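# Close every open drawer without moving the cabinets

## Task

Push each open drawer fully shut. The cabinets and all other objects must stay where they began. The robot must not tip over or finish leaning. A drawer only counts as closed if it stays closed once the robot lets go.

## Robot and tools

ROBOT. A Hello Robot Stretch 3 with a single arm. It has a two-wheeled base (0.33 m long, 0.34 m wide), a lift that slides up a mast, and a telescoping arm that sticks out to the robot's right. A wrist with yaw, pitch and roll carries a two-finger gripper. The base cannot move sideways, so you bring the gripper forward or back by driving. Turns in place pivot around the point midway between the drive wheels, which is 0.05 m behind the front edge. With the arm pulled in and the wrist folded, a turn sweeps a circle of radius 0.28 m. An unfolded, level wrist reaches past that circle.

FRAMES. Base frame: origin on the floor between the drive wheels, x forward, y left, z up. The odometry frame is the base frame where the scene began. hand_pose is given in the base frame and sits at the point where closed fingertips meet. With all wrist joints at zero, the hand's x axis points up, y points back along the arm toward the mast, and z points to the robot's rear.

execute_actions. Argument actions is a list holding one action, or empty to just read the state and images. An action may contain base, joints, or both, and optionally contact_limits. Its motions start together.
- base: one command only, and it is a relative move from where the base last reported itself. translate_m is metres, -1 to 1, positive forward. rotate_rad is radians, -3.2 to 3.2, positive counter-clockwise (left).
- joints: a map of joint name to an absolute target. lift_m: 0 to 1.1 m, arm height. arm_m: 0 to 0.52 m, extension. wrist_yaw_rad: -1.345 to 4.42; 0 aims the gripper along the arm, positive swings it toward the front, 3.0 folds it over the base. wrist_pitch_rad: -1.57 to 0.451; 0 is level, negative tips the fingertips down. wrist_roll_rad: -2.911 to 2.911; 0 puts the fingers side by side. gripper_m: -0.089 to 0.179; larger is wider, and the real fingertip gap is somewhat smaller than this value. head_pan_rad: -3.953 to 1.73; 0 faces forward, positive turns left, -1.57 looks along the arm. head_tilt_rad: -1.53 to 0.419; negative looks down.
- contact_limits: only arm_m, a motor effort in percent (1 to 100). Arm motion stops with contact_stop when the effort reaches it. Lower is gentler, but a value that is too low stops the arm immediately. Good for pushing drawers gently.
- cameras: a list drawn from head_camera, nav_camera, wrist_camera, all. Omitted or null gives all cameras; [] gives none.
An unknown key or an out-of-range number rejects the whole call and nothing moves. A joint or the base left out of an action may keep pushing toward its earlier target.

wait: seconds, 0 to 10. Nothing new is commanded, and it returns the same readout as an empty action.

zoom_image: camera plus region [x0, y0, x1, y1] in pixels of that camera's latest full image, with the origin at top-left and at most 504 by 504. Image sizes: head_camera 896x504, nav_camera 672x504 (fisheye), wrist_camera 644x364.

finished_scene: scene is the number of the current scene. It ends that scene for good, and its result reports success and gives the next task.

RESULT LINES. base_status and joint_status tell how each motion ended. done: reached the target (for the base, the wheels turned the full amount, even if they slipped). off_target: stopped short and may still be pushing. contact_stop, time_out or torque_fault: the target is dropped. An arm or lift that hit something goes slack until it is commanded again. on_its_own covers uncommanded parts; held at is a target, not a position. joint_positions gives the current values. motor_effort is in percent, positive toward higher joint values, with the peak in brackets; readings carry offsets and noise. Positive wheel effort pushes the robot forward. lidar_m is 12 distances in 30-degree sectors, the first straight ahead and then counter-clockwise, measured in a plane 0.17 m above the floor; - means nothing was seen. wrist_depth_mm and head_depth_mm are 7x7 grids of median depth. base_odometry comes from the wheels only. turned_by_wheels and turned_by_imu give the turn since the last result. base_tilt is in degrees, forward and right positive, with a fixed bias of up to about 4 degrees. contact_limits shows the limit now in force, the default and the maximum. pictures lists the images in order.

SPEED. The base moves fast only when stowed (lift_m below 0.30, arm_m below 0.03, wrist_yaw_rad above 2.54); otherwise it is slow.

CAUTIONS. Fold or unfold the wrist only with lift_m between 0.32 and 0.95, wrist_pitch_rad at -0.4 and roll near 0, so the gripper misses the mast, base and head. If wrist_yaw_rad is below -0.4, keep the pitch at -0.5 or lower. Pushing against something rigid with the gripper above about 0.45 m can tip the robot, and a second push after a contact_stop is riskier still. Don't drive while the gripper is hooked on or pressed against something fixed. If the base snags, undo the last move in small steps. If base_tilt shows a lean, back the gripper off, and lower the lift to about 0.2 if the lean remains. Wrist servos shut off for 10 s after sustained hard loads. Avoid slamming drawers, striking cabinets, knocking items over and shoving hard. Before finishing, withdraw the gripper so the drawers stay shut without help.

Each tool is called after "Emit:" as name(argument=value, ...) on one line, values as JSON.

## Session

Emit:
execute_actions(actions=[])

Scene clock: 0.00 s.
base_odometry: x=+0.000 y=+0.000 heading=+0.000 (m, m, rad; odometry frame)
turned_by_wheels: +0.000 (rad since the last result)
turned_by_imu: +0.000 (rad since the last result)
base_tilt: forward=+0.8 right=-0.4 (deg)
lidar_m: 1.54 1.98 1.06 1.31 1.27 1.32 1.23 1.95 2.42 2.43 2.09 1.51
head_depth_mm: 1851 1893 1901 1891 1440 1427 1151 / 1877 2001 1995 2008 1517 1526 1197 / 1889 2134 2125 2138 1596 1611 1267 / 1904 2246 2279 2264 1696 1697 1344 / 1923 2427 2424 2420 2442 2395 1453 / 1929 2548 2572 2585 2618 2601 2117 / 1926 2342 2361 2367 2380 2374 2104
base_status: not commanded
joint_positions: lift_m=+0.601 arm_m=-0.003 wrist_yaw_rad=+2.912 wrist_pitch_rad=-0.430 wrist_roll_rad=-0.010 gripper_m=+0.037 head_pan_rad=-0.015 head_tilt_rad=-0.009
joint_status: not commanded
motor_effort: left_wheel=+0 right_wheel=+0 lift_m=+33 arm_m=+0 wrist_yaw_rad=+1 wrist_pitch_rad=+7 wrist_roll_rad=-1 gripper_m=+0 head_pan_rad=+0 head_tilt_rad=+3 (%)
hand_pose: x=+0.0295 y=+0.0747 z=+0.6110 quat_wxyz=(+0.229, +0.700, +0.072, +0.673) (m; base frame)
wrist_depth_mm: - - - - - - - / - - - - - - - / - - - - - - - / - - - - - - - / - - - - - - - / 819 815 - 855 902 852 882 / 725 717 722 735 721 759 746
pictures: head_camera (sideways: a quarter turn clockwise sets it upright), nav_camera (sideways: a quarter turn counterclockwise sets it upright), wrist_camera
Images, in order (width x height): head_camera 896x504, nav_camera 672x504, wrist_camera 644x364.

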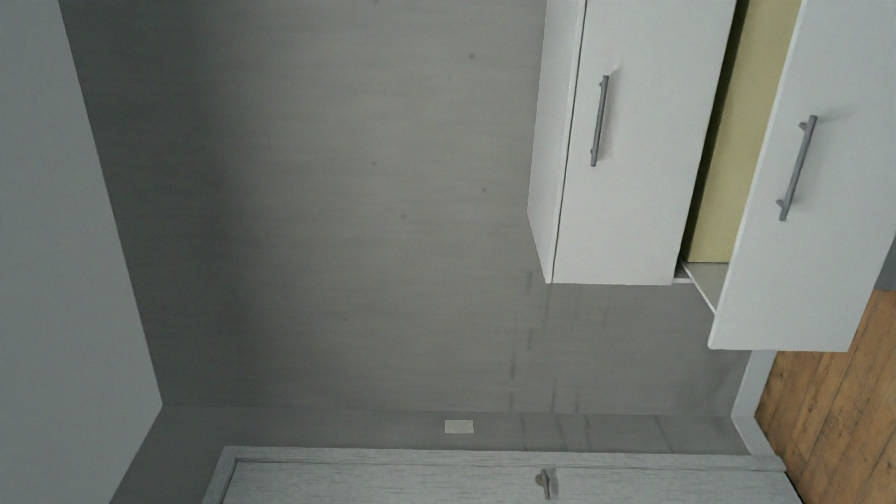

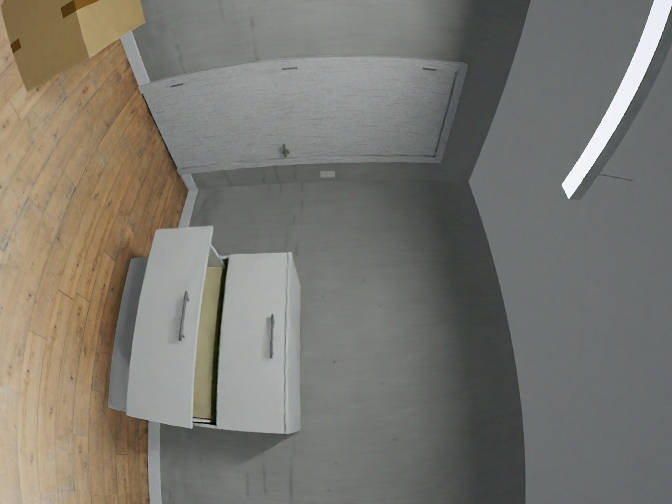

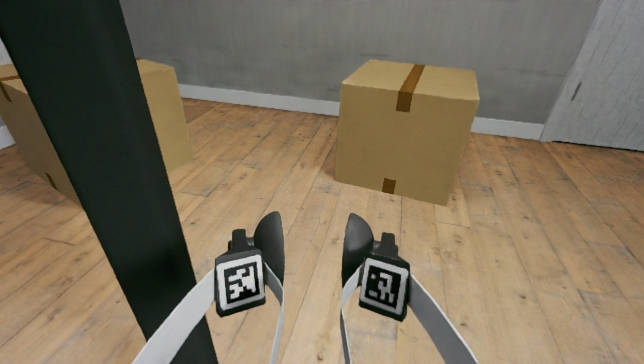

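Emit:
execute_actions(actions=[{"joints": {"head_pan_rad": -1.2, "head_tilt_rad": -0.5}}], cameras=["head_camera", "nav_camera"])

Emit:
execute_actions(actions=[{"joints": {"head_pan_rad": -2.6, "head_tilt_rad": -0.5}}], cameras=["head_camera", "nav_camera"])

Scene clock: 5.07 s.
base_odometry: x=+0.000 y=+0.000 heading=+0.000 (m, m, rad; odometry frame)
turned_by_wheels: +0.000 (rad since the last result)
turned_by_imu: +0.000 (rad since the last result)
base_tilt: forward=+0.7 right=-0.3 (deg)
lidar_m: 1.54 1.97 1.06 1.31 1.27 1.33 1.23 1.95 2.42 2.43 2.10 1.50
head_depth_mm: 2754 3043 2154 2507 1998 1584 1295 / 2526 2818 2917 2626 2006 1576 1292 / 2297 2507 2807 2765 1997 1574 1293 / 2126 2331 2569 2712 2002 1566 1285 / 1987 2155 2363 2486 1999 1571 1285 / 1850 2005 2192 2356 1990 1572 1292 / 1746 1862 2023 2196 1990 1558 1286
base_status: not commanded
joint_positions: lift_m=+0.601 arm_m=-0.003 wrist_yaw_rad=+2.912 wrist_pitch_rad=-0.430 wrist_roll_rad=-0.010 gripper_m=+0.037 head_pan_rad=-1.193 head_tilt_rad=-0.493
joint_status: all done
motor_effort: left_wheel=+0(0) right_wheel=+0(0) lift_m=+34(33) arm_m=-1(1) wrist_yaw_rad=+0(0) wrist_pitch_rad=+7(7) wrist_roll_rad=-1(1) gripper_m=+0(1) head_pan_rad=-5(52) head_tilt_rad=-4(36) (%)
hand_pose: x=+0.0295 y=+0.0747 z=+0.6110 quat_wxyz=(+0.229, +0.700, +0.072, +0.673) (m; base frame)
wrist_depth_mm: - - - - - - - / - - - - - - - / - - - - - - - / - - - - - - - / - - - - - - - / 824 809 - 834 879 907 886 / 711 712 731 732 759 747 752
pictures: head_camera (sideways: a quarter turn clockwise sets it upright), nav_camera (sideways: a quarter turn counterclockwise sets it upright)
Images, in order (width x height): head_camera 896x504, nav_camera 672x504.

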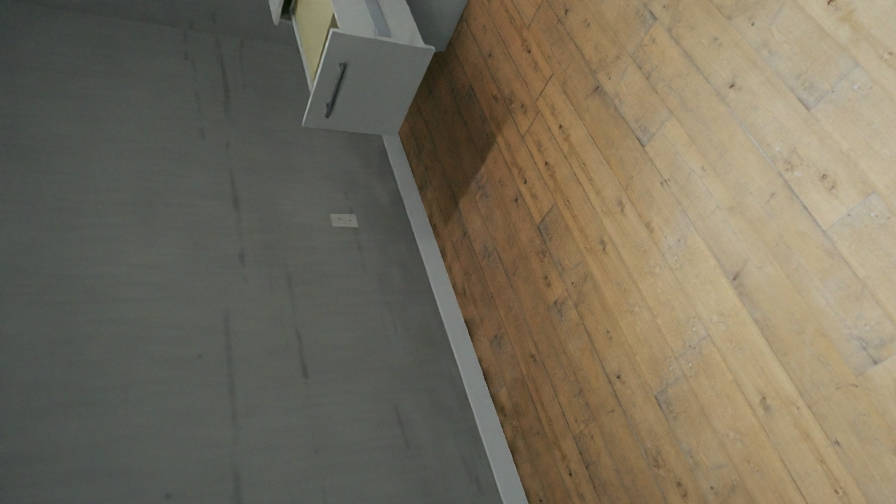

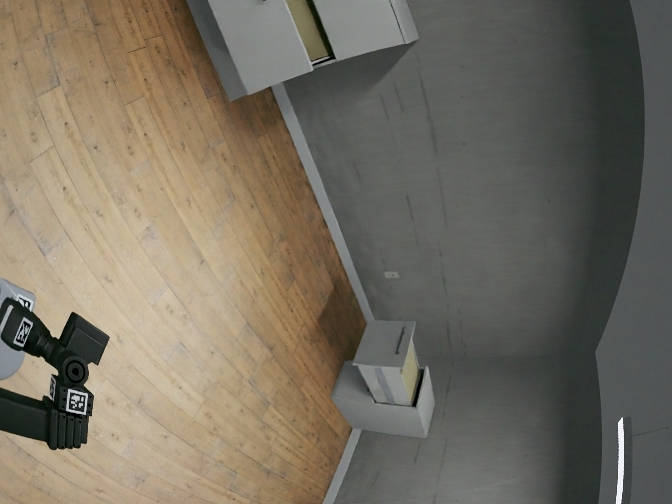

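Scene clock: 6.37 s.
base_odometry: x=+0.000 y=+0.000 heading=+0.000 (m, m, rad; odometry frame)
turned_by_wheels: +0.000 (rad since the last result)
turned_by_imu: +0.000 (rad since the last result)
base_tilt: forward=+0.6 right=-0.4 (deg)
lidar_m: 1.54 1.97 1.06 1.31 1.27 1.32 1.23 1.95 2.42 2.43 2.10 1.51
head_depth_mm: 2087 2211 2355 2446 1983 1577 1292 / 2397 2542 2654 2628 2005 1581 1295 / 2768 2909 3227 2772 2005 1572 1287 / 2791 2965 3317 2735 2003 1568 1284 / 2673 2818 3159 2769 1986 1561 1291 / 2512 2702 3008 2743 2001 1566 1294 / 2397 2551 2824 2604 1989 1567 1287
base_status: not commanded
joint_positions: lift_m=+0.601 arm_m=-0.003 wrist_yaw_rad=+2.912 wrist_pitch_rad=-0.430 wrist_roll_rad=-0.010 gripper_m=+0.037 head_pan_rad=-2.593 head_tilt_rad=-0.494
joint_status: all done
motor_effort: left_wheel=+0(0) right_wheel=+0(0) lift_m=+33(33) arm_m=-1(0) wrist_yaw_rad=+1(0) wrist_pitch_rad=+7(7) wrist_roll_rad=-1(1) gripper_m=-1(0) head_pan_rad=-5(52) head_tilt_rad=-2(3) (%)
hand_pose: x=+0.0295 y=+0.0747 z=+0.6110 quat_wxyz=(+0.229, +0.700, +0.072, +0.673) (m; base frame)
wrist_depth_mm: - - - - - - - / - - - - - - - / - - - - - - - / - - - - - - - / - - - - - - - / 834 826 - 851 876 873 871 / 697 722 734 737 747 750 760
pictures: head_camera (sideways: a quarter turn clockwise sets it upright), nav_camera (sideways: a quarter turn counterclockwise sets it upright)
Images, in order (width x height): head_camera 896x504, nav_camera 672x504.

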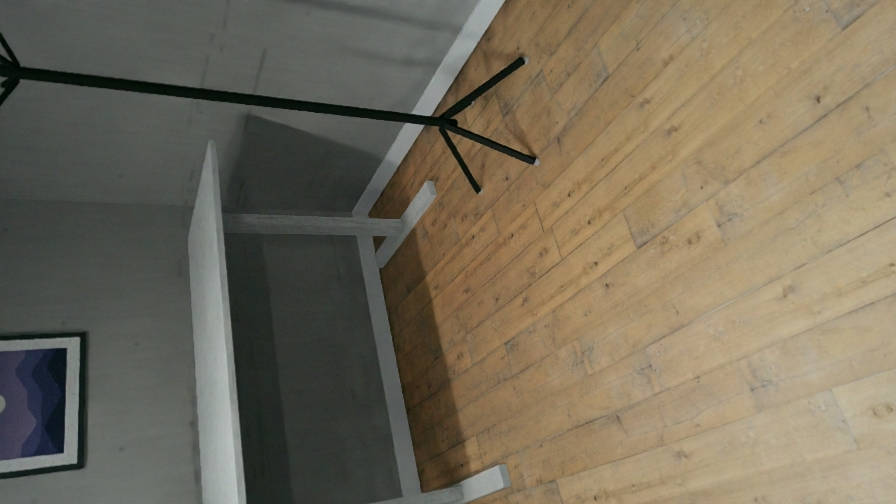

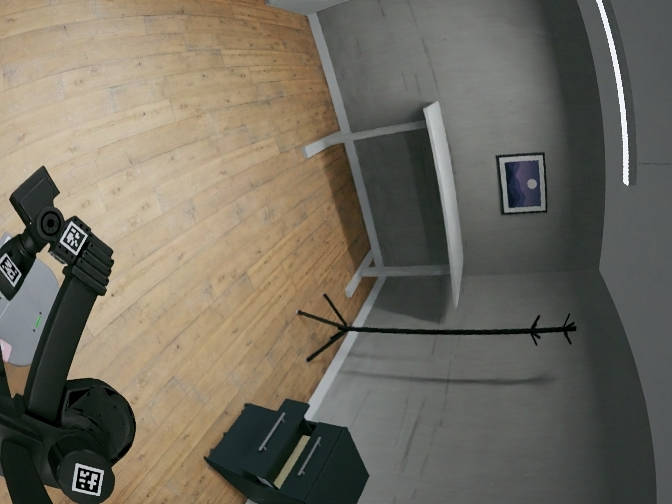

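Emit:
execute_actions(actions=[{"joints": {"head_pan_rad": -3.6, "head_tilt_rad": -0.6}}], cameras=["head_camera", "nav_camera"])

Scene clock: 9.70 s.
base_odometry: x=+0.000 y=+0.000 heading=+0.000 (m, m, rad; odometry frame)
turned_by_wheels: +0.000 (rad since the last result)
turned_by_imu: +0.000 (rad since the last result)
base_tilt: forward=+0.8 right=-0.3 (deg)
lidar_m: 1.54 1.97 1.06 1.31 1.27 1.32 1.23 1.95 2.41 2.43 2.09 1.50
head_depth_mm: 1465 1622 1801 2054 1784 1461 1256 / 1478 1635 1829 2070 1795 1447 1235 / 1499 1658 1845 2070 1789 1456 1281 / 1498 1668 1880 2098 1795 1451 1277 / 1506 1688 1761 1625 1678 1454 1283 / 1535 1703 1654 1377 1640 1449 1227 / 1541 1714 1771 1402 1675 1447 1228
base_status: not commanded
joint_positions: lift_m=+0.601 arm_m=-0.003 wrist_yaw_rad=+2.912 wrist_pitch_rad=-0.430 wrist_roll_rad=-0.010 gripper_m=+0.037 head_pan_rad=-3.593 head_tilt_rad=-0.592
joint_status: all done
motor_effort: left_wheel=+0(0) right_wheel=+0(0) lift_m=+33(33) arm_m=+0(1) wrist_yaw_rad=+0(0) wrist_pitch_rad=+7(7) wrist_roll_rad=+0(0) gripper_m=+1(1) head_pan_rad=-5(52) head_tilt_rad=-5(16) (%)
hand_pose: x=+0.0295 y=+0.0747 z=+0.6110 quat_wxyz=(+0.229, +0.700, +0.072, +0.673) (m; base frame)
wrist_depth_mm: - - - - - - - / - - - - - - - / - - - - - - - / - - - - - - - / - - - - - - - / 845 797 - 857 913 855 908 / 709 715 729 745 733 752 765
pictures: head_camera (sideways: a quarter turn clockwise sets it upright), nav_camera (sideways: a quarter turn counterclockwise sets it upright)
Images, in order (width x height): head_camera 896x504, nav_camera 672x504.

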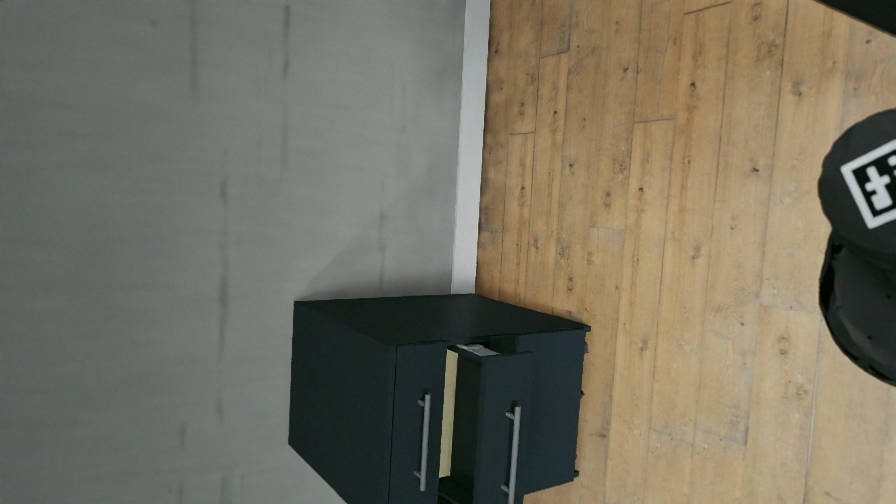

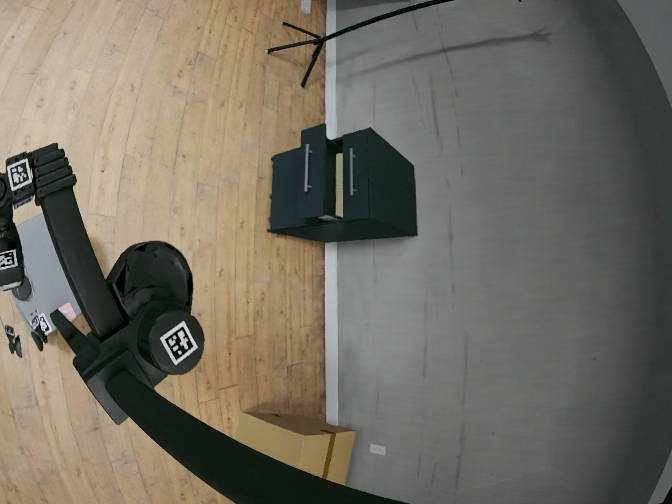

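Emit:
zoom_image(camera="head_camera", region=[270, 270, 620, 504])

Emit:
zoom_image(camera="nav_camera", region=[240, 90, 440, 270])

Region (270, 270, 620, 504) of head_camera's 896x504 image, scaled by 1.440, with more detail than that image has; it fills the top 337 rows of this view, and the rest is white.

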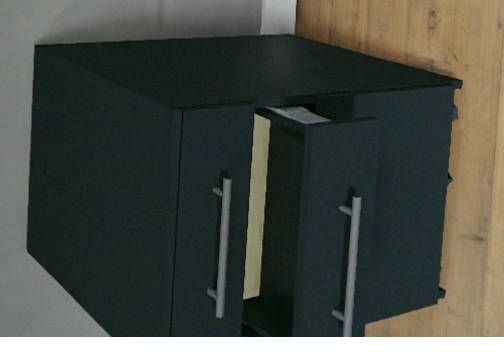

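Region (240, 90, 440, 270) of nav_camera's 672x504 image, scaled by 2.520, with more detail than that image has; it fills the top 454 rows of this view, and the rest is white.

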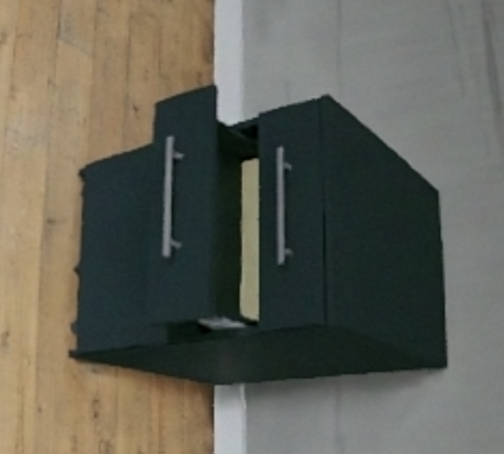

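Emit:
execute_actions(actions=[{"base": {"rotate_rad": 0.30}, "joints": {"lift_m": 0.28, "head_pan_rad": -1.57, "head_tilt_rad": -1.35, "gripper_m": 0.0}}], cameras=["head_camera", "nav_camera"])

Scene clock: 133.47 s.
base_odometry: x=+0.000 y=+0.000 heading=+0.300 (m, m, rad; odometry frame)
turned_by_wheels: +0.300 (rad since the last result)
turned_by_imu: +0.302 (rad since the last result)
base_tilt: forward=+0.7 right=-0.4 (deg)
lidar_m: 1.73 1.06 1.08 1.19 1.46 1.23 1.38 2.42 2.43 2.31 2.00 1.51
head_depth_mm: 1514 1433 1362 1293 1231 1171 1129 / 1510 1434 1370 1297 1259 - 1135 / 1523 1441 1375 1309 - - 1127 / 1535 1453 1373 1319 1250 1181 1144 / 1539 1447 1373 1315 1258 1200 1150 / 1536 1463 1384 1316 1255 1194 1149 / 1549 1455 1388 1313 1257 1200 1152
base_status: done
joint_positions: lift_m=+0.281 arm_m=-0.003 wrist_yaw_rad=+2.912 wrist_pitch_rad=-0.430 wrist_roll_rad=-0.010 gripper_m=+0.000 head_pan_rad=-1.577 head_tilt_rad=-1.334
joint_status: all done
motor_effort: left_wheel=-3(6) right_wheel=+4(7) lift_m=+12(31) arm_m=-1(0) wrist_yaw_rad=+0(0) wrist_pitch_rad=+7(7) wrist_roll_rad=-1(1) gripper_m=-2(94) head_pan_rad=+4(51) head_tilt_rad=-10(56) (%)
hand_pose: x=+0.0295 y=+0.0747 z=+0.2909 quat_wxyz=(+0.229, +0.700, +0.072, +0.673) (m; base frame)
wrist_depth_mm: - - - - - 833 739 / - - - - - 895 789 / 906 939 938 - - 915 876 / 685 - 715 737 740 750 774 / 559 - 585 633 590 592 610 / 471 465 494 - 491 499 503 / - - - 420 420 426 430
pictures: head_camera (sideways: a quarter turn clockwise sets it upright), nav_camera (sideways: a quarter turn counterclockwise sets it upright)
Images, in order (width x height): head_camera 896x504, nav_camera 672x504.

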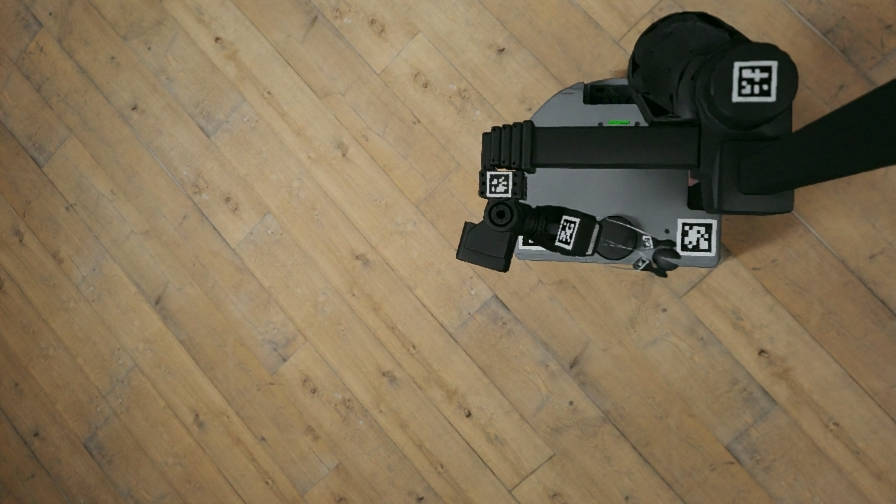

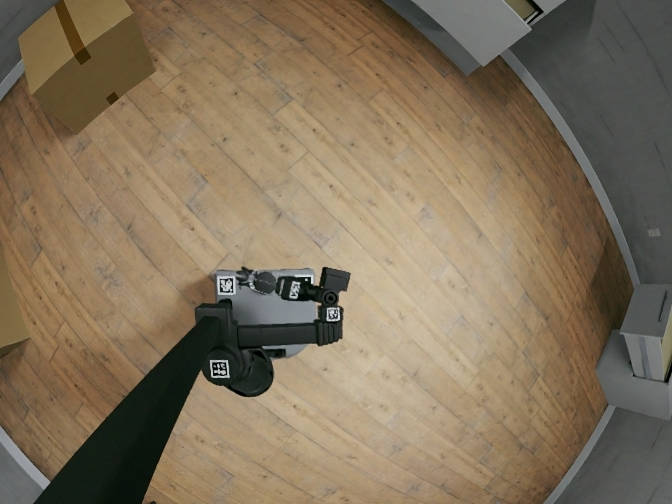

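Emit:
zoom_image(camera="head_camera", region=[430, 100, 630, 300])

Region (430, 100, 630, 300) of head_camera's 896x504 image, scaled by 2.520, with more detail than that image has.

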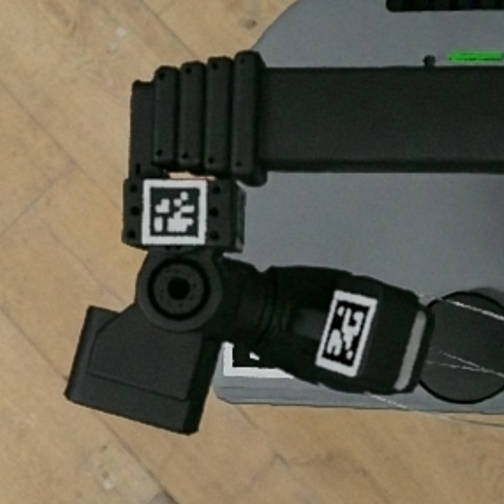

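Emit:
execute_actions(actions=[{"base": {"rotate_rad": -0.206}, "joints": {"wrist_yaw_rad": 3.05, "lift_m": 0.29}}], cameras=[])

Emit:
execute_actions(actions=[{"base": {"translate_m": -0.84}, "joints": {"head_tilt_rad": -1.0}}], cameras=["nav_camera"])

Scene clock: 156.67 s.
base_odometry: x=+0.000 y=+0.000 heading=+0.094 (m, m, rad; odometry frame)
turned_by_wheels: -0.206 (rad since the last result)
turned_by_imu: -0.207 (rad since the last result)
base_tilt: forward=+0.7 right=-0.4 (deg)
lidar_m: 1.58 1.07 1.06 1.25 1.22 1.23 1.26 1.95 2.42 2.43 2.04 1.51
head_depth_mm: 1516 1435 1366 1297 1241 1179 1134 / 1522 1436 1368 1297 - - 1136 / 1518 1451 1368 1313 - - 1131 / 1529 1450 1373 1321 1252 1185 1144 / 1541 1447 1378 1312 1250 1197 1142 / 1545 1453 1375 1314 1252 1202 1143 / 1543 1463 1389 1323 1260 1199 1151
base_status: done
joint_positions: lift_m=+0.289 arm_m=-0.003 wrist_yaw_rad=+3.048 wrist_pitch_rad=-0.430 wrist_roll_rad=-0.010 gripper_m=+0.000 head_pan_rad=-1.577 head_tilt_rad=-1.334
joint_status: all done
motor_effort: left_wheel=+2(8) right_wheel=-2(8) lift_m=+53(54) arm_m=+0(1) wrist_yaw_rad=+1(1) wrist_pitch_rad=+7(7) wrist_roll_rad=+0(0) gripper_m=-2(3) head_pan_rad=+4(4) head_tilt_rad=-9(10) (%)
hand_pose: x=-0.0005 y=+0.0796 z=+0.2991 quat_wxyz=(+0.183, +0.694, +0.120, +0.687) (m; base frame)
wrist_depth_mm: - - - - - 867 761 / - - - - - 911 847 / 920 958 - - - 944 - / 701 719 728 736 753 760 777 / 569 582 613 642 604 603 623 / 479 500 - - 500 507 505 / 425 - - - 431 431 438
pictures: none
No camera images: the call's "cameras" was empty. Leave "cameras" out to get every camera's image.

Scene clock: 161.23 s.
base_odometry: x=-0.836 y=-0.079 heading=+0.094 (m, m, rad; odometry frame)
turned_by_wheels: +0.000 (rad since the last result)
turned_by_imu: +0.002 (rad since the last result)
base_tilt: forward=+0.8 right=-0.3 (deg)
lidar_m: 2.32 1.64 1.14 1.18 0.50 0.49 0.52 1.17 2.01 2.46 2.60 2.26
head_depth_mm: 2280 1970 1735 1519 1346 1205 1093 / 2389 2057 1739 1518 1342 1210 - / 2471 2037 1747 1517 1344 1237 - / 2486 2052 1749 1521 1344 1244 - / 2342 2048 1763 1523 1340 1210 1098 / 2344 2060 1756 1531 1353 1210 1093 / 2445 2062 1747 1525 1354 1213 1101
base_status: done
joint_positions: lift_m=+0.289 arm_m=-0.003 wrist_yaw_rad=+3.049 wrist_pitch_rad=-0.430 wrist_roll_rad=-0.010 gripper_m=+0.000 head_pan_rad=-1.577 head_tilt_rad=-1.001
joint_status: all done
motor_effort: left_wheel=+2(6) right_wheel=-3(8) lift_m=+52(53) arm_m=-1(0) wrist_yaw_rad=+1(2) wrist_pitch_rad=+7(7) wrist_roll_rad=-1(1) gripper_m=-3(3) head_pan_rad=+4(4) head_tilt_rad=+0(32) (%)
hand_pose: x=-0.0007 y=+0.0796 z=+0.2991 quat_wxyz=(+0.182, +0.693, +0.120, +0.687) (m; base frame)
wrist_depth_mm: 296 - - - - - - / 855 - - - - - - / 419 969 - - - - - / 434 721 752 730 765 783 786 / 457 564 609 650 600 607 624 / 481 502 - - 501 511 515 / 423 - - - 424 433 438
pictures: nav_camera (sideways: a quarter turn counterclockwise sets it upright)
Images, in order (width x height): nav_camera 672x504.

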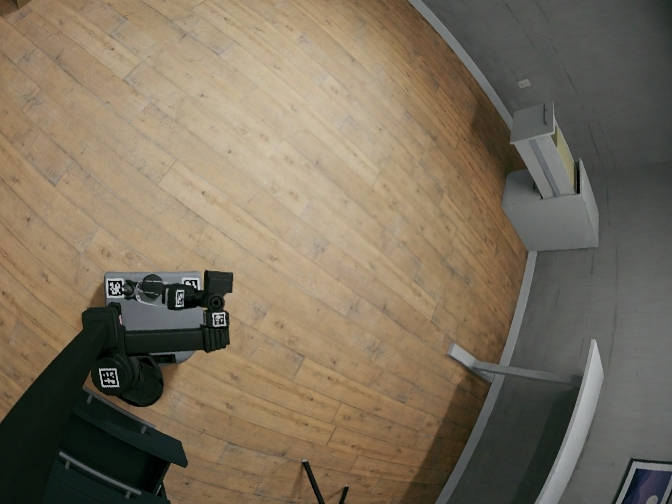

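Emit:
zoom_image(camera="nav_camera", region=[30, 304, 250, 504])

Region (30, 304, 250, 504) of nav_camera's 672x504 image, scaled by 2.291, with more detail than that image has; it fills the top 458 rows of this view, and the rest is white.

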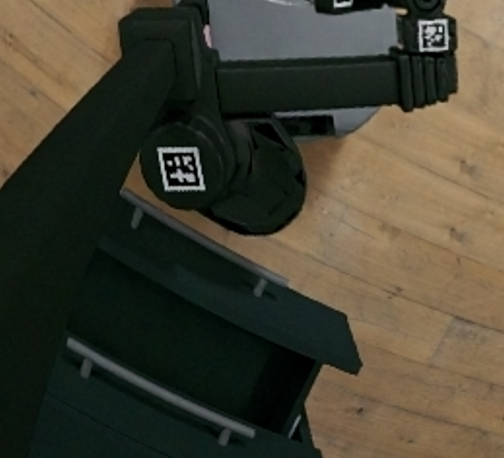

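Emit:
execute_actions(actions=[{"base": {"translate_m": 0.05}}], cameras=[])

Emit:
execute_actions(actions=[{"base": {"rotate_rad": -2.20}}], cameras=["head_camera", "nav_camera"])

Scene clock: 175.10 s.
base_odometry: x=-0.787 y=-0.074 heading=+0.094 (m, m, rad; odometry frame)
turned_by_wheels: +0.000 (rad since the last result)
turned_by_imu: +0.000 (rad since the last result)
base_tilt: forward=+0.7 right=-0.3 (deg)
lidar_m: 2.28 1.61 1.13 1.13 0.54 0.53 0.57 1.21 2.03 2.45 2.65 2.21
head_depth_mm: 2304 2017 1726 1514 1348 1205 1087 / 2404 2049 1736 1528 1341 1211 - / 2463 2042 1750 1530 1351 1229 - / 2490 2047 1745 1527 1347 1240 - / 2350 2066 1758 1522 1347 1207 1095 / 2368 2061 1757 1524 1348 1212 1100 / 2464 2042 1761 1526 1349 1213 1102
base_status: done
joint_positions: lift_m=+0.289 arm_m=-0.003 wrist_yaw_rad=+3.049 wrist_pitch_rad=-0.430 wrist_roll_rad=-0.010 gripper_m=+0.000 head_pan_rad=-1.576 head_tilt_rad=-1.001
joint_status: not commanded
motor_effort: left_wheel=+2(8) right_wheel=-2(8) lift_m=+52(52) arm_m=+0(0) wrist_yaw_rad=+2(1) wrist_pitch_rad=+7(7) wrist_roll_rad=-1(0) gripper_m=-3(2) head_pan_rad=+4(4) head_tilt_rad=+0(2) (%)
hand_pose: x=-0.0007 y=+0.0796 z=+0.2991 quat_wxyz=(+0.182, +0.693, +0.120, +0.687) (m; base frame)
wrist_depth_mm: 853 - - - - - - / 886 - - - - - - / 868 948 - - - - - / 570 718 723 727 756 767 772 / 510 576 612 645 602 616 623 / 473 498 - - 504 516 510 / 425 - - - 423 432 438
pictures: none
No camera images: the call's "cameras" was empty. Leave "cameras" out to get every camera's image.

Scene clock: 177.63 s.
base_odometry: x=-0.787 y=-0.074 heading=-2.106 (m, m, rad; odometry frame)
turned_by_wheels: -2.200 (rad since the last result)
turned_by_imu: -2.210 (rad since the last result)
base_tilt: forward=+0.7 right=-0.4 (deg)
lidar_m: 2.03 2.04 2.45 2.22 2.23 1.60 1.27 1.13 1.17 0.53 0.55 1.22
head_depth_mm: 1035 1232 1529 1512 1346 1204 1094 / 1032 1235 1489 1514 1342 1209 - / 1035 1007 857 922 1286 1237 - / 1035 1006 858 996 979 1248 - / 1042 1010 859 999 982 1207 1102 / 1034 1038 868 992 1287 1214 1096 / 1038 1248 1492 1533 1354 1219 1101
base_status: done
joint_positions: lift_m=+0.289 arm_m=-0.003 wrist_yaw_rad=+3.049 wrist_pitch_rad=-0.430 wrist_roll_rad=-0.010 gripper_m=+0.000 head_pan_rad=-1.576 head_tilt_rad=-1.001
joint_status: not commanded
motor_effort: left_wheel=+2(9) right_wheel=-3(8) lift_m=+52(52) arm_m=-1(1) wrist_yaw_rad=+1(0) wrist_pitch_rad=+7(7) wrist_roll_rad=-1(1) gripper_m=-2(3) head_pan_rad=+4(4) head_tilt_rad=+1(1) (%)
hand_pose: x=-0.0007 y=+0.0796 z=+0.2991 quat_wxyz=(+0.182, +0.693, +0.120, +0.687) (m; base frame)
wrist_depth_mm: - - - - - - - / - - - - - - - / 943 949 - - - - - / 698 715 758 751 759 769 790 / 564 582 612 647 603 605 631 / 484 497 - - 498 509 509 / 424 - - - 426 435 433
pictures: head_camera (sideways: a quarter turn clockwise sets it upright), nav_camera (sideways: a quarter turn counterclockwise sets it upright)
Images, in order (width x height): head_camera 896x504, nav_camera 672x504.

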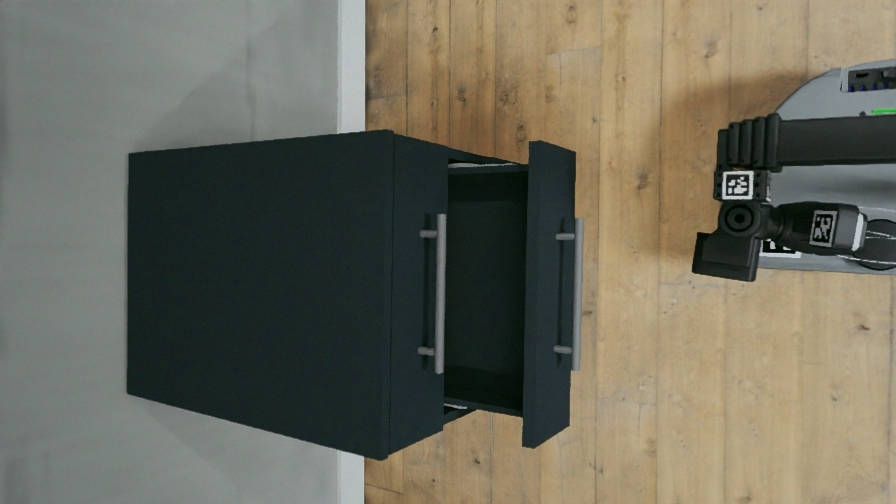

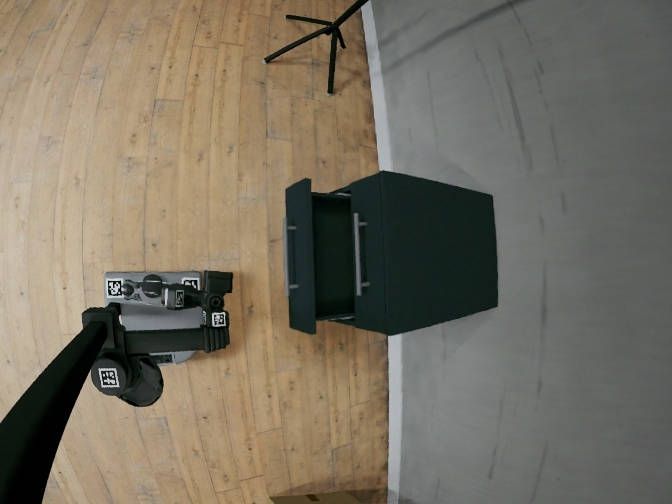

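Emit:
execute_actions(actions=[{"base": {"translate_m": 0.055}, "joints": {"lift_m": 0.323, "arm_m": 0.10, "wrist_yaw_rad": 3.12}, "contact_limits": {"arm_m": 30}}], cameras=["head_camera"])

Scene clock: 201.07 s.
base_odometry: x=-0.815 y=-0.122 heading=-2.106 (m, m, rad; odometry frame)
turned_by_wheels: +0.000 (rad since the last result)
turned_by_imu: +0.000 (rad since the last result)
base_tilt: forward=+0.7 right=-0.1 (deg)
lidar_m: 1.98 1.98 2.42 2.24 2.22 1.65 1.31 1.18 0.55 0.53 0.55 1.16
head_depth_mm: 1029 1230 1529 1516 1344 1203 1096 / 1025 1133 872 1040 1306 1207 - / 1029 1005 858 917 964 1211 - / 1031 1007 859 999 907 1213 - / 1036 1011 862 1002 980 1204 1100 / 1035 1204 902 1452 1330 1214 1093 / 1041 1239 1547 1534 1356 1216 1098
base_status: done
joint_positions: lift_m=+0.322 arm_m=+0.100 wrist_yaw_rad=+3.119 wrist_pitch_rad=-0.430 wrist_roll_rad=-0.010 gripper_m=+0.000 head_pan_rad=-1.576 head_tilt_rad=-1.001
joint_status: all done
motor_effort: left_wheel=+2(8) right_wheel=-2(8) lift_m=+53(54) arm_m=+5(5) wrist_yaw_rad=+1(1) wrist_pitch_rad=+7(7) wrist_roll_rad=-1(1) gripper_m=-2(3) head_pan_rad=+4(4) head_tilt_rad=+1(1) (%)
contact_limits: arm_m 30 (drawing in: default 32, maximum 51; extending or still: default 42, maximum 69)
hand_pose: x=-0.0162 y=-0.0218 z=+0.3321 quat_wxyz=(+0.158, +0.689, +0.144, +0.693) (m; base frame)
wrist_depth_mm: - - - - - - - / - - - - - - - / - - - - - - - / 762 774 795 817 832 828 835 / 624 627 663 695 649 662 672 / 518 - - - 548 544 556 / 446 - - - 461 469 477
pictures: head_camera (sideways: a quarter turn clockwise sets it upright)
Images, in order (width x height): head_camera 896x504.

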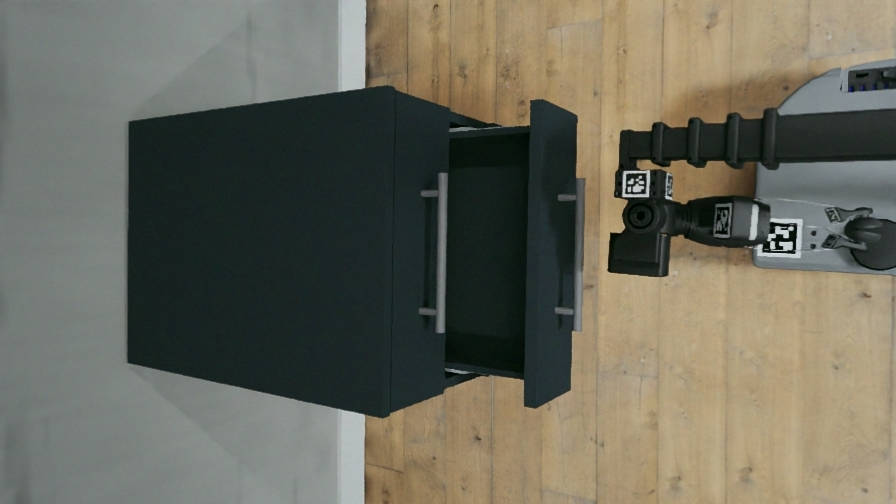

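Emit:
execute_actions(actions=[{"joints": {"arm_m": 0.23}, "contact_limits": {"arm_m": 14}}], cameras=["head_camera"])

Scene clock: 205.37 s.
base_odometry: x=-0.815 y=-0.122 heading=-2.105 (m, m, rad; odometry frame)
turned_by_wheels: +0.000 (rad since the last result)
turned_by_imu: +0.001 (rad since the last result)
base_tilt: forward=+0.7 right=-0.4 (deg)
lidar_m: 1.98 1.98 2.42 2.23 2.23 1.66 1.31 1.18 0.55 0.53 0.55 1.16
head_depth_mm: 1029 1224 1531 1519 1343 1203 1092 / 1027 1133 878 958 1344 1207 - / 1032 1010 857 887 1308 1215 - / 1029 1011 862 899 1313 1217 - / 1034 1019 863 897 1289 1209 1097 / 1034 1206 903 971 1353 1209 1097 / 1036 1243 1556 1531 1355 1216 1104
base_status: not commanded
joint_positions: lift_m=+0.323 arm_m=+0.229 wrist_yaw_rad=+3.126 wrist_pitch_rad=-0.428 wrist_roll_rad=-0.010 gripper_m=+0.000 head_pan_rad=-1.576 head_tilt_rad=-0.999
joint_status: all done
motor_effort: left_wheel=+6(6) right_wheel=-15(16) lift_m=+39(53) arm_m=+8(16) wrist_yaw_rad=-4(8) wrist_pitch_rad=+6(7) wrist_roll_rad=+0(1) gripper_m=-2(2) head_pan_rad=+3(3) head_tilt_rad=+1(2) (%)
contact_limits: arm_m 14 (drawing in: default 32, maximum 51; extending or still: default 42, maximum 69)
hand_pose: x=-0.0177 y=-0.1513 z=+0.3332 quat_wxyz=(+0.155, +0.689, +0.146, +0.693) (m; base frame)
wrist_depth_mm: - - - - - - - / - - - - - - - / - - - - - - - / 752 791 828 852 824 832 871 / 614 641 - - 644 663 654 / 524 - - - 551 558 558 / 449 - - - 458 474 476
pictures: head_camera (sideways: a quarter turn clockwise sets it upright)
Images, in order (width x height): head_camera 896x504.

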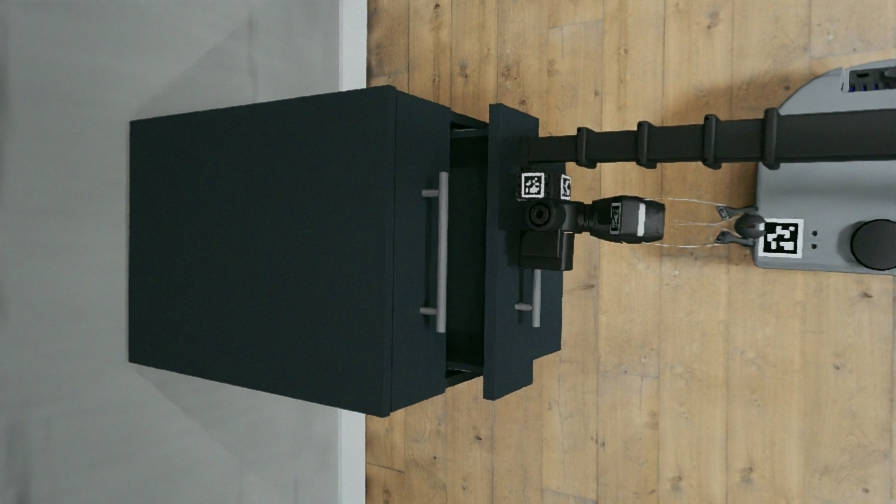

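Emit:
zoom_image(camera="head_camera", region=[430, 130, 650, 350])

Region (430, 130, 650, 350) of head_camera's 896x504 image, scaled by 2.291, with more detail than that image has.

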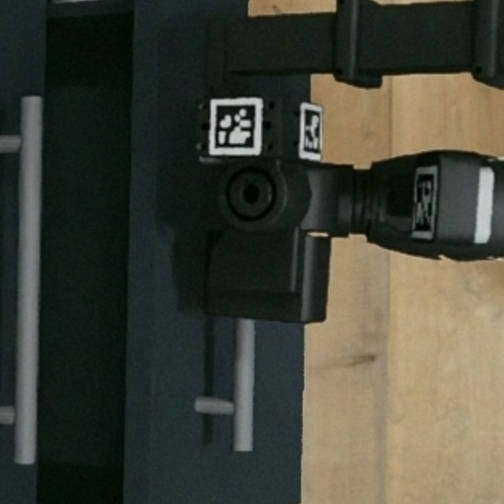

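Emit:
execute_actions(actions=[{"joints": {"arm_m": 0.18}}], cameras=[])

Emit:
execute_actions(actions=[{"joints": {"lift_m": 0.292}}], cameras=["head_camera"])

Scene clock: 222.10 s.
base_odometry: x=-0.815 y=-0.122 heading=-2.106 (m, m, rad; odometry frame)
turned_by_wheels: +0.000 (rad since the last result)
turned_by_imu: -0.001 (rad since the last result)
base_tilt: forward=+0.9 right=-0.3 (deg)
lidar_m: 1.98 1.98 2.41 2.24 2.23 1.66 1.31 1.18 0.55 0.53 0.55 1.17
head_depth_mm: 1029 1222 1514 1508 1349 1201 1096 / 1029 1134 872 959 1339 1203 - / 1026 1008 857 888 1187 1207 - / 1036 1012 861 896 1272 1211 - / 1034 1010 861 901 1278 1208 1096 / 1030 1203 900 969 1350 1209 1100 / 1033 1236 1542 1532 1362 1215 1100
base_status: not commanded
joint_positions: lift_m=+0.323 arm_m=+0.180 wrist_yaw_rad=+3.118 wrist_pitch_rad=-0.428 wrist_roll_rad=-0.010 gripper_m=+0.000 head_pan_rad=-1.576 head_tilt_rad=-0.999
joint_status: all done
motor_effort: left_wheel=+2(6) right_wheel=-1(16) lift_m=+39(39) arm_m=-5(10) wrist_yaw_rad=+1(4) wrist_pitch_rad=+6(6) wrist_roll_rad=+0(1) gripper_m=-3(2) head_pan_rad=+4(4) head_tilt_rad=+0(1) (%)
hand_pose: x=-0.0161 y=-0.1022 z=+0.3331 quat_wxyz=(+0.158, +0.689, +0.143, +0.693) (m; base frame)
wrist_depth_mm: - - - - - - - / - - - - - - - / - - - - - - - / 762 785 806 816 812 821 846 / 623 644 - - 650 664 659 / 517 - - - 547 550 557 / 447 - - - 461 471 475
pictures: none
No camera images: the call's "cameras" was empty. Leave "cameras" out to get every camera's image.

Scene clock: 223.17 s.
base_odometry: x=-0.815 y=-0.122 heading=-2.106 (m, m, rad; odometry frame)
turned_by_wheels: +0.000 (rad since the last result)
turned_by_imu: +0.000 (rad since the last result)
base_tilt: forward=+0.6 right=-0.2 (deg)
lidar_m: 1.98 1.98 2.42 2.24 2.22 1.66 1.31 1.18 0.55 0.53 0.55 1.17
head_depth_mm: 1026 1234 1523 1517 1343 1203 1092 / 1029 1140 876 962 1343 1208 - / 1027 1010 860 886 1183 1208 - / 1033 1012 859 895 1269 1209 - / 1037 1013 862 899 1289 1212 1099 / 1035 1207 900 971 1350 1215 1103 / 1041 1240 1544 1532 1356 1216 1101
base_status: not commanded
joint_positions: lift_m=+0.293 arm_m=+0.180 wrist_yaw_rad=+3.118 wrist_pitch_rad=-0.428 wrist_roll_rad=-0.010 gripper_m=+0.000 head_pan_rad=-1.576 head_tilt_rad=-0.999
joint_status: all done
motor_effort: left_wheel=+2(1) right_wheel=-2(2) lift_m=+12(35) arm_m=-6(5) wrist_yaw_rad=+1(2) wrist_pitch_rad=+6(6) wrist_roll_rad=+0(0) gripper_m=-2(3) head_pan_rad=+4(4) head_tilt_rad=+0(1) (%)
hand_pose: x=-0.0161 y=-0.1023 z=+0.3032 quat_wxyz=(+0.158, +0.689, +0.143, +0.693) (m; base frame)
wrist_depth_mm: - - - - - - - / - - - - - - - / 951 - - - - - - / 718 736 777 794 763 777 798 / 583 606 - - 617 627 639 / 487 - - - 509 514 518 / 433 - - - 440 437 443
pictures: head_camera (sideways: a quarter turn clockwise sets it upright)
Images, in order (width x height): head_camera 896x504.

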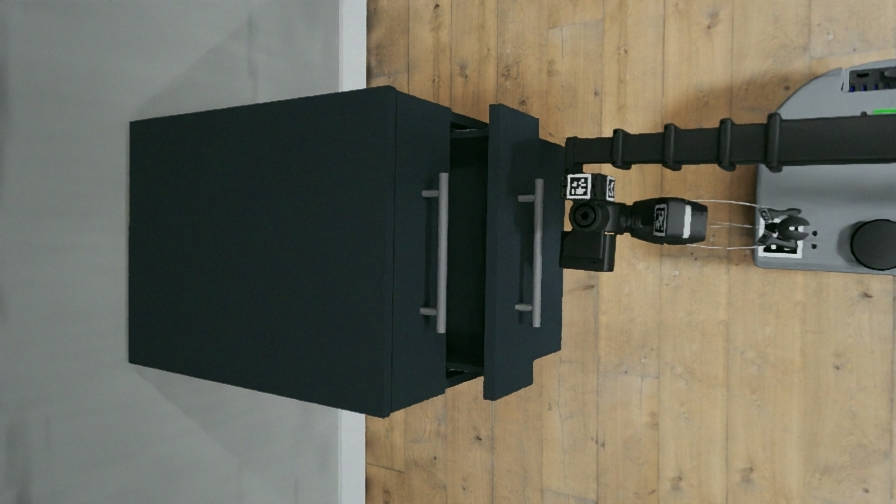

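Emit:
execute_actions(actions=[{"joints": {"arm_m": 0.255}, "contact_limits": {"arm_m": 14}}], cameras=["head_camera"])

Scene clock: 238.37 s.
base_odometry: x=-0.815 y=-0.122 heading=-2.105 (m, m, rad; odometry frame)
turned_by_wheels: +0.000 (rad since the last result)
turned_by_imu: +0.000 (rad since the last result)
base_tilt: forward=+0.8 right=-0.4 (deg)
lidar_m: 1.97 1.98 2.42 2.23 2.23 1.66 1.31 1.18 0.55 0.53 0.55 1.17
head_depth_mm: 1027 1232 1521 1509 1344 1202 1094 / 1025 1130 877 932 1342 1202 - / 1027 1007 860 908 1300 1221 - / 1032 1007 861 907 1309 1230 - / 1036 1009 862 911 1288 1207 1100 / 1033 1205 900 1002 1346 1212 1096 / 1035 1241 1554 1535 1355 1211 1101
base_status: not commanded
joint_positions: lift_m=+0.293 arm_m=+0.254 wrist_yaw_rad=+3.127 wrist_pitch_rad=-0.429 wrist_roll_rad=-0.009 gripper_m=+0.000 head_pan_rad=-1.576 head_tilt_rad=-0.999
joint_status: all done
motor_effort: left_wheel=+2(2) right_wheel=-4(9) lift_m=+13(13) arm_m=+8(16) wrist_yaw_rad=-4(9) wrist_pitch_rad=+6(7) wrist_roll_rad=+0(1) gripper_m=-2(2) head_pan_rad=+4(4) head_tilt_rad=+0(0) (%)
contact_limits: arm_m 14 (drawing in: default 32, maximum 51; extending or still: default 42, maximum 69)
hand_pose: x=-0.0180 y=-0.1764 z=+0.3031 quat_wxyz=(+0.155, +0.688, +0.146, +0.693) (m; base frame)
wrist_depth_mm: - - - - - - - / - - - - - - - / 953 - - - - - - / 709 752 - 822 770 793 794 / 581 581 - - 617 623 631 / 484 - - - 500 518 525 / 413 - - - 436 441 444
pictures: head_camera (sideways: a quarter turn clockwise sets it upright)
Images, in order (width x height): head_camera 896x504.

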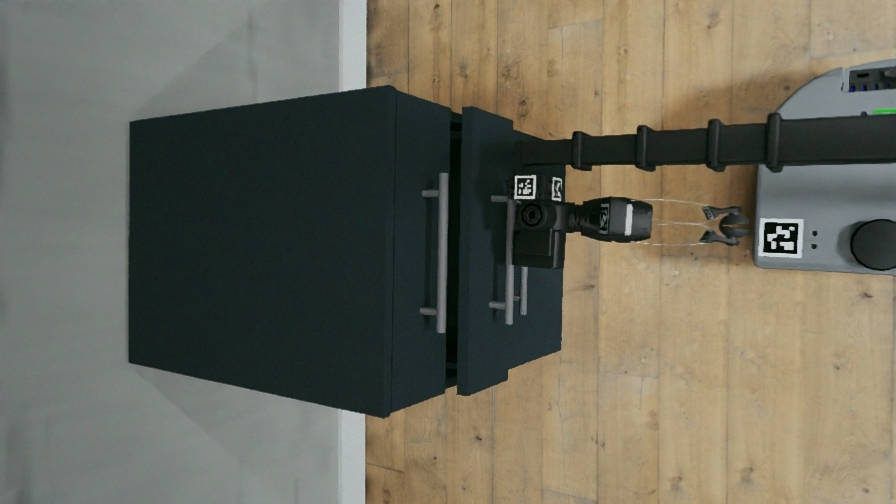

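Emit:
zoom_image(camera="head_camera", region=[400, 90, 620, 410])

Region (400, 90, 620, 410) of head_camera's 896x504 image, scaled by 1.575, with more detail than that image has; it fills the left 346 columns of this view, and the rest is white.

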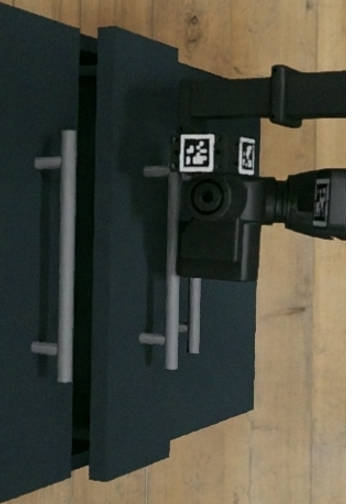

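Emit:
execute_actions(actions=[{"joints": {"arm_m": 0.297}, "contact_limits": {"arm_m": 14}}], cameras=["head_camera"])

Emit:
zoom_image(camera="head_camera", region=[380, 80, 600, 420])

Scene clock: 248.67 s.
base_odometry: x=-0.815 y=-0.122 heading=-2.106 (m, m, rad; odometry frame)
turned_by_wheels: +0.000 (rad since the last result)
turned_by_imu: +0.000 (rad since the last result)
base_tilt: forward=+0.6 right=-0.3 (deg)
lidar_m: 1.97 1.98 2.41 2.25 2.23 1.65 1.31 1.18 0.55 0.53 0.55 1.17
head_depth_mm: 1030 1232 1525 1510 1347 1203 1095 / 1032 1136 877 1061 1343 1205 - / 1027 1008 859 883 1296 1230 - / 1031 1011 863 927 1281 1208 - / 1034 1012 863 929 1287 1212 1097 / 1037 1205 903 1447 1353 1212 1098 / 1036 1245 1543 1535 1359 1213 1099
base_status: not commanded
joint_positions: lift_m=+0.293 arm_m=+0.292 wrist_yaw_rad=+3.131 wrist_pitch_rad=-0.429 wrist_roll_rad=-0.009 gripper_m=+0.000 head_pan_rad=-1.576 head_tilt_rad=-0.999
joint_status: arm_m contact_stop (moved +0.037 of +0.043)
on_its_own: arm_m is slack since a contact_stop, until your next command for it (your +0.297 is given up)
motor_effort: left_wheel=+0(2) right_wheel=+3(11) lift_m=+13(13) arm_m=+0(15) wrist_yaw_rad=-8(12) wrist_pitch_rad=+6(7) wrist_roll_rad=-1(1) gripper_m=-3(3) head_pan_rad=+3(3) head_tilt_rad=+0(0) (%)
contact_limits: arm_m 14 (drawing in: default 32, maximum 51; extending or still: default 42, maximum 69)
hand_pose: x=-0.0188 y=-0.2136 z=+0.3030 quat_wxyz=(+0.154, +0.688, +0.148, +0.694) (m; base frame)
wrist_depth_mm: - - - - - - - / - - - - - - - / 942 - - - - - - / 711 748 - - 776 778 802 / 573 604 - - 612 623 623 / 485 - - - 511 509 514 / 415 405 - - 432 438 440
pictures: head_camera (sideways: a quarter turn clockwise sets it upright)
Images, in order (width x height): head_camera 896x504.

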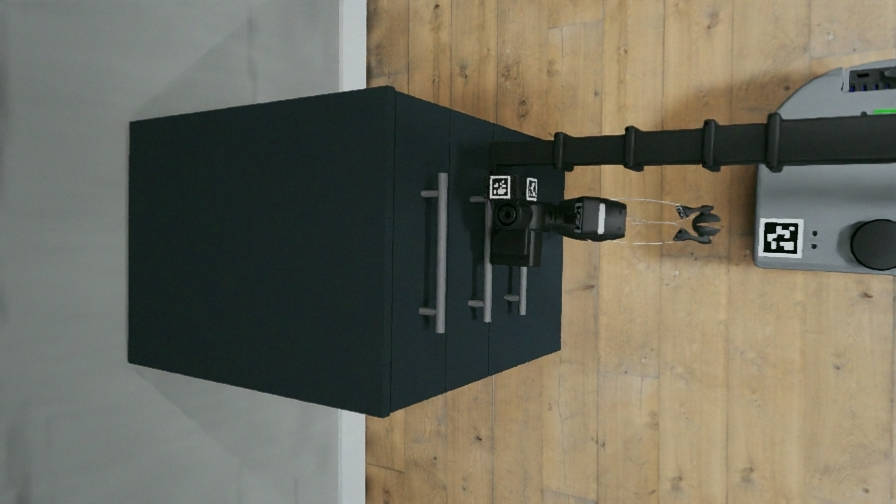

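Region (380, 80, 600, 420) of head_camera's 896x504 image, scaled by 1.482, with more detail than that image has; it fills the left 326 columns of this view, and the rest is white.

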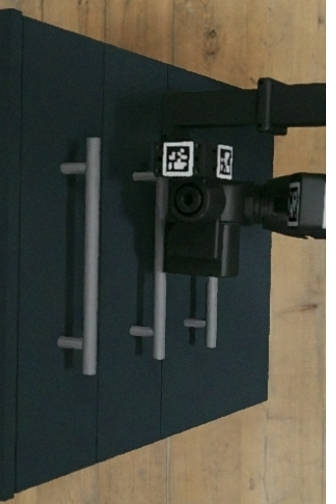

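Emit:
zoom_image(camera="head_camera", region=[420, 340, 520, 420])

Emit:
zoom_image(camera="head_camera", region=[420, 85, 520, 165])

Region (420, 340, 520, 420) of head_camera's 896x504 image, scaled by 5.040, with more detail than that image has; it fills the top 403 rows of this view, and the rest is white.

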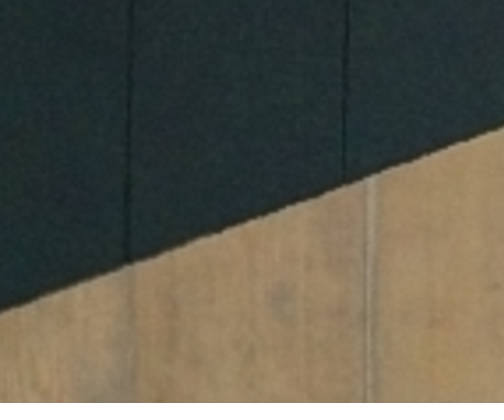

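Region (420, 85, 520, 165) of head_camera's 896x504 image, scaled by 5.040, with more detail than that image has; it fills the top 403 rows of this view, and the rest is white.

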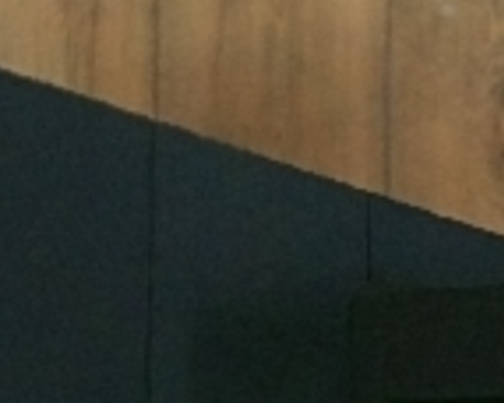

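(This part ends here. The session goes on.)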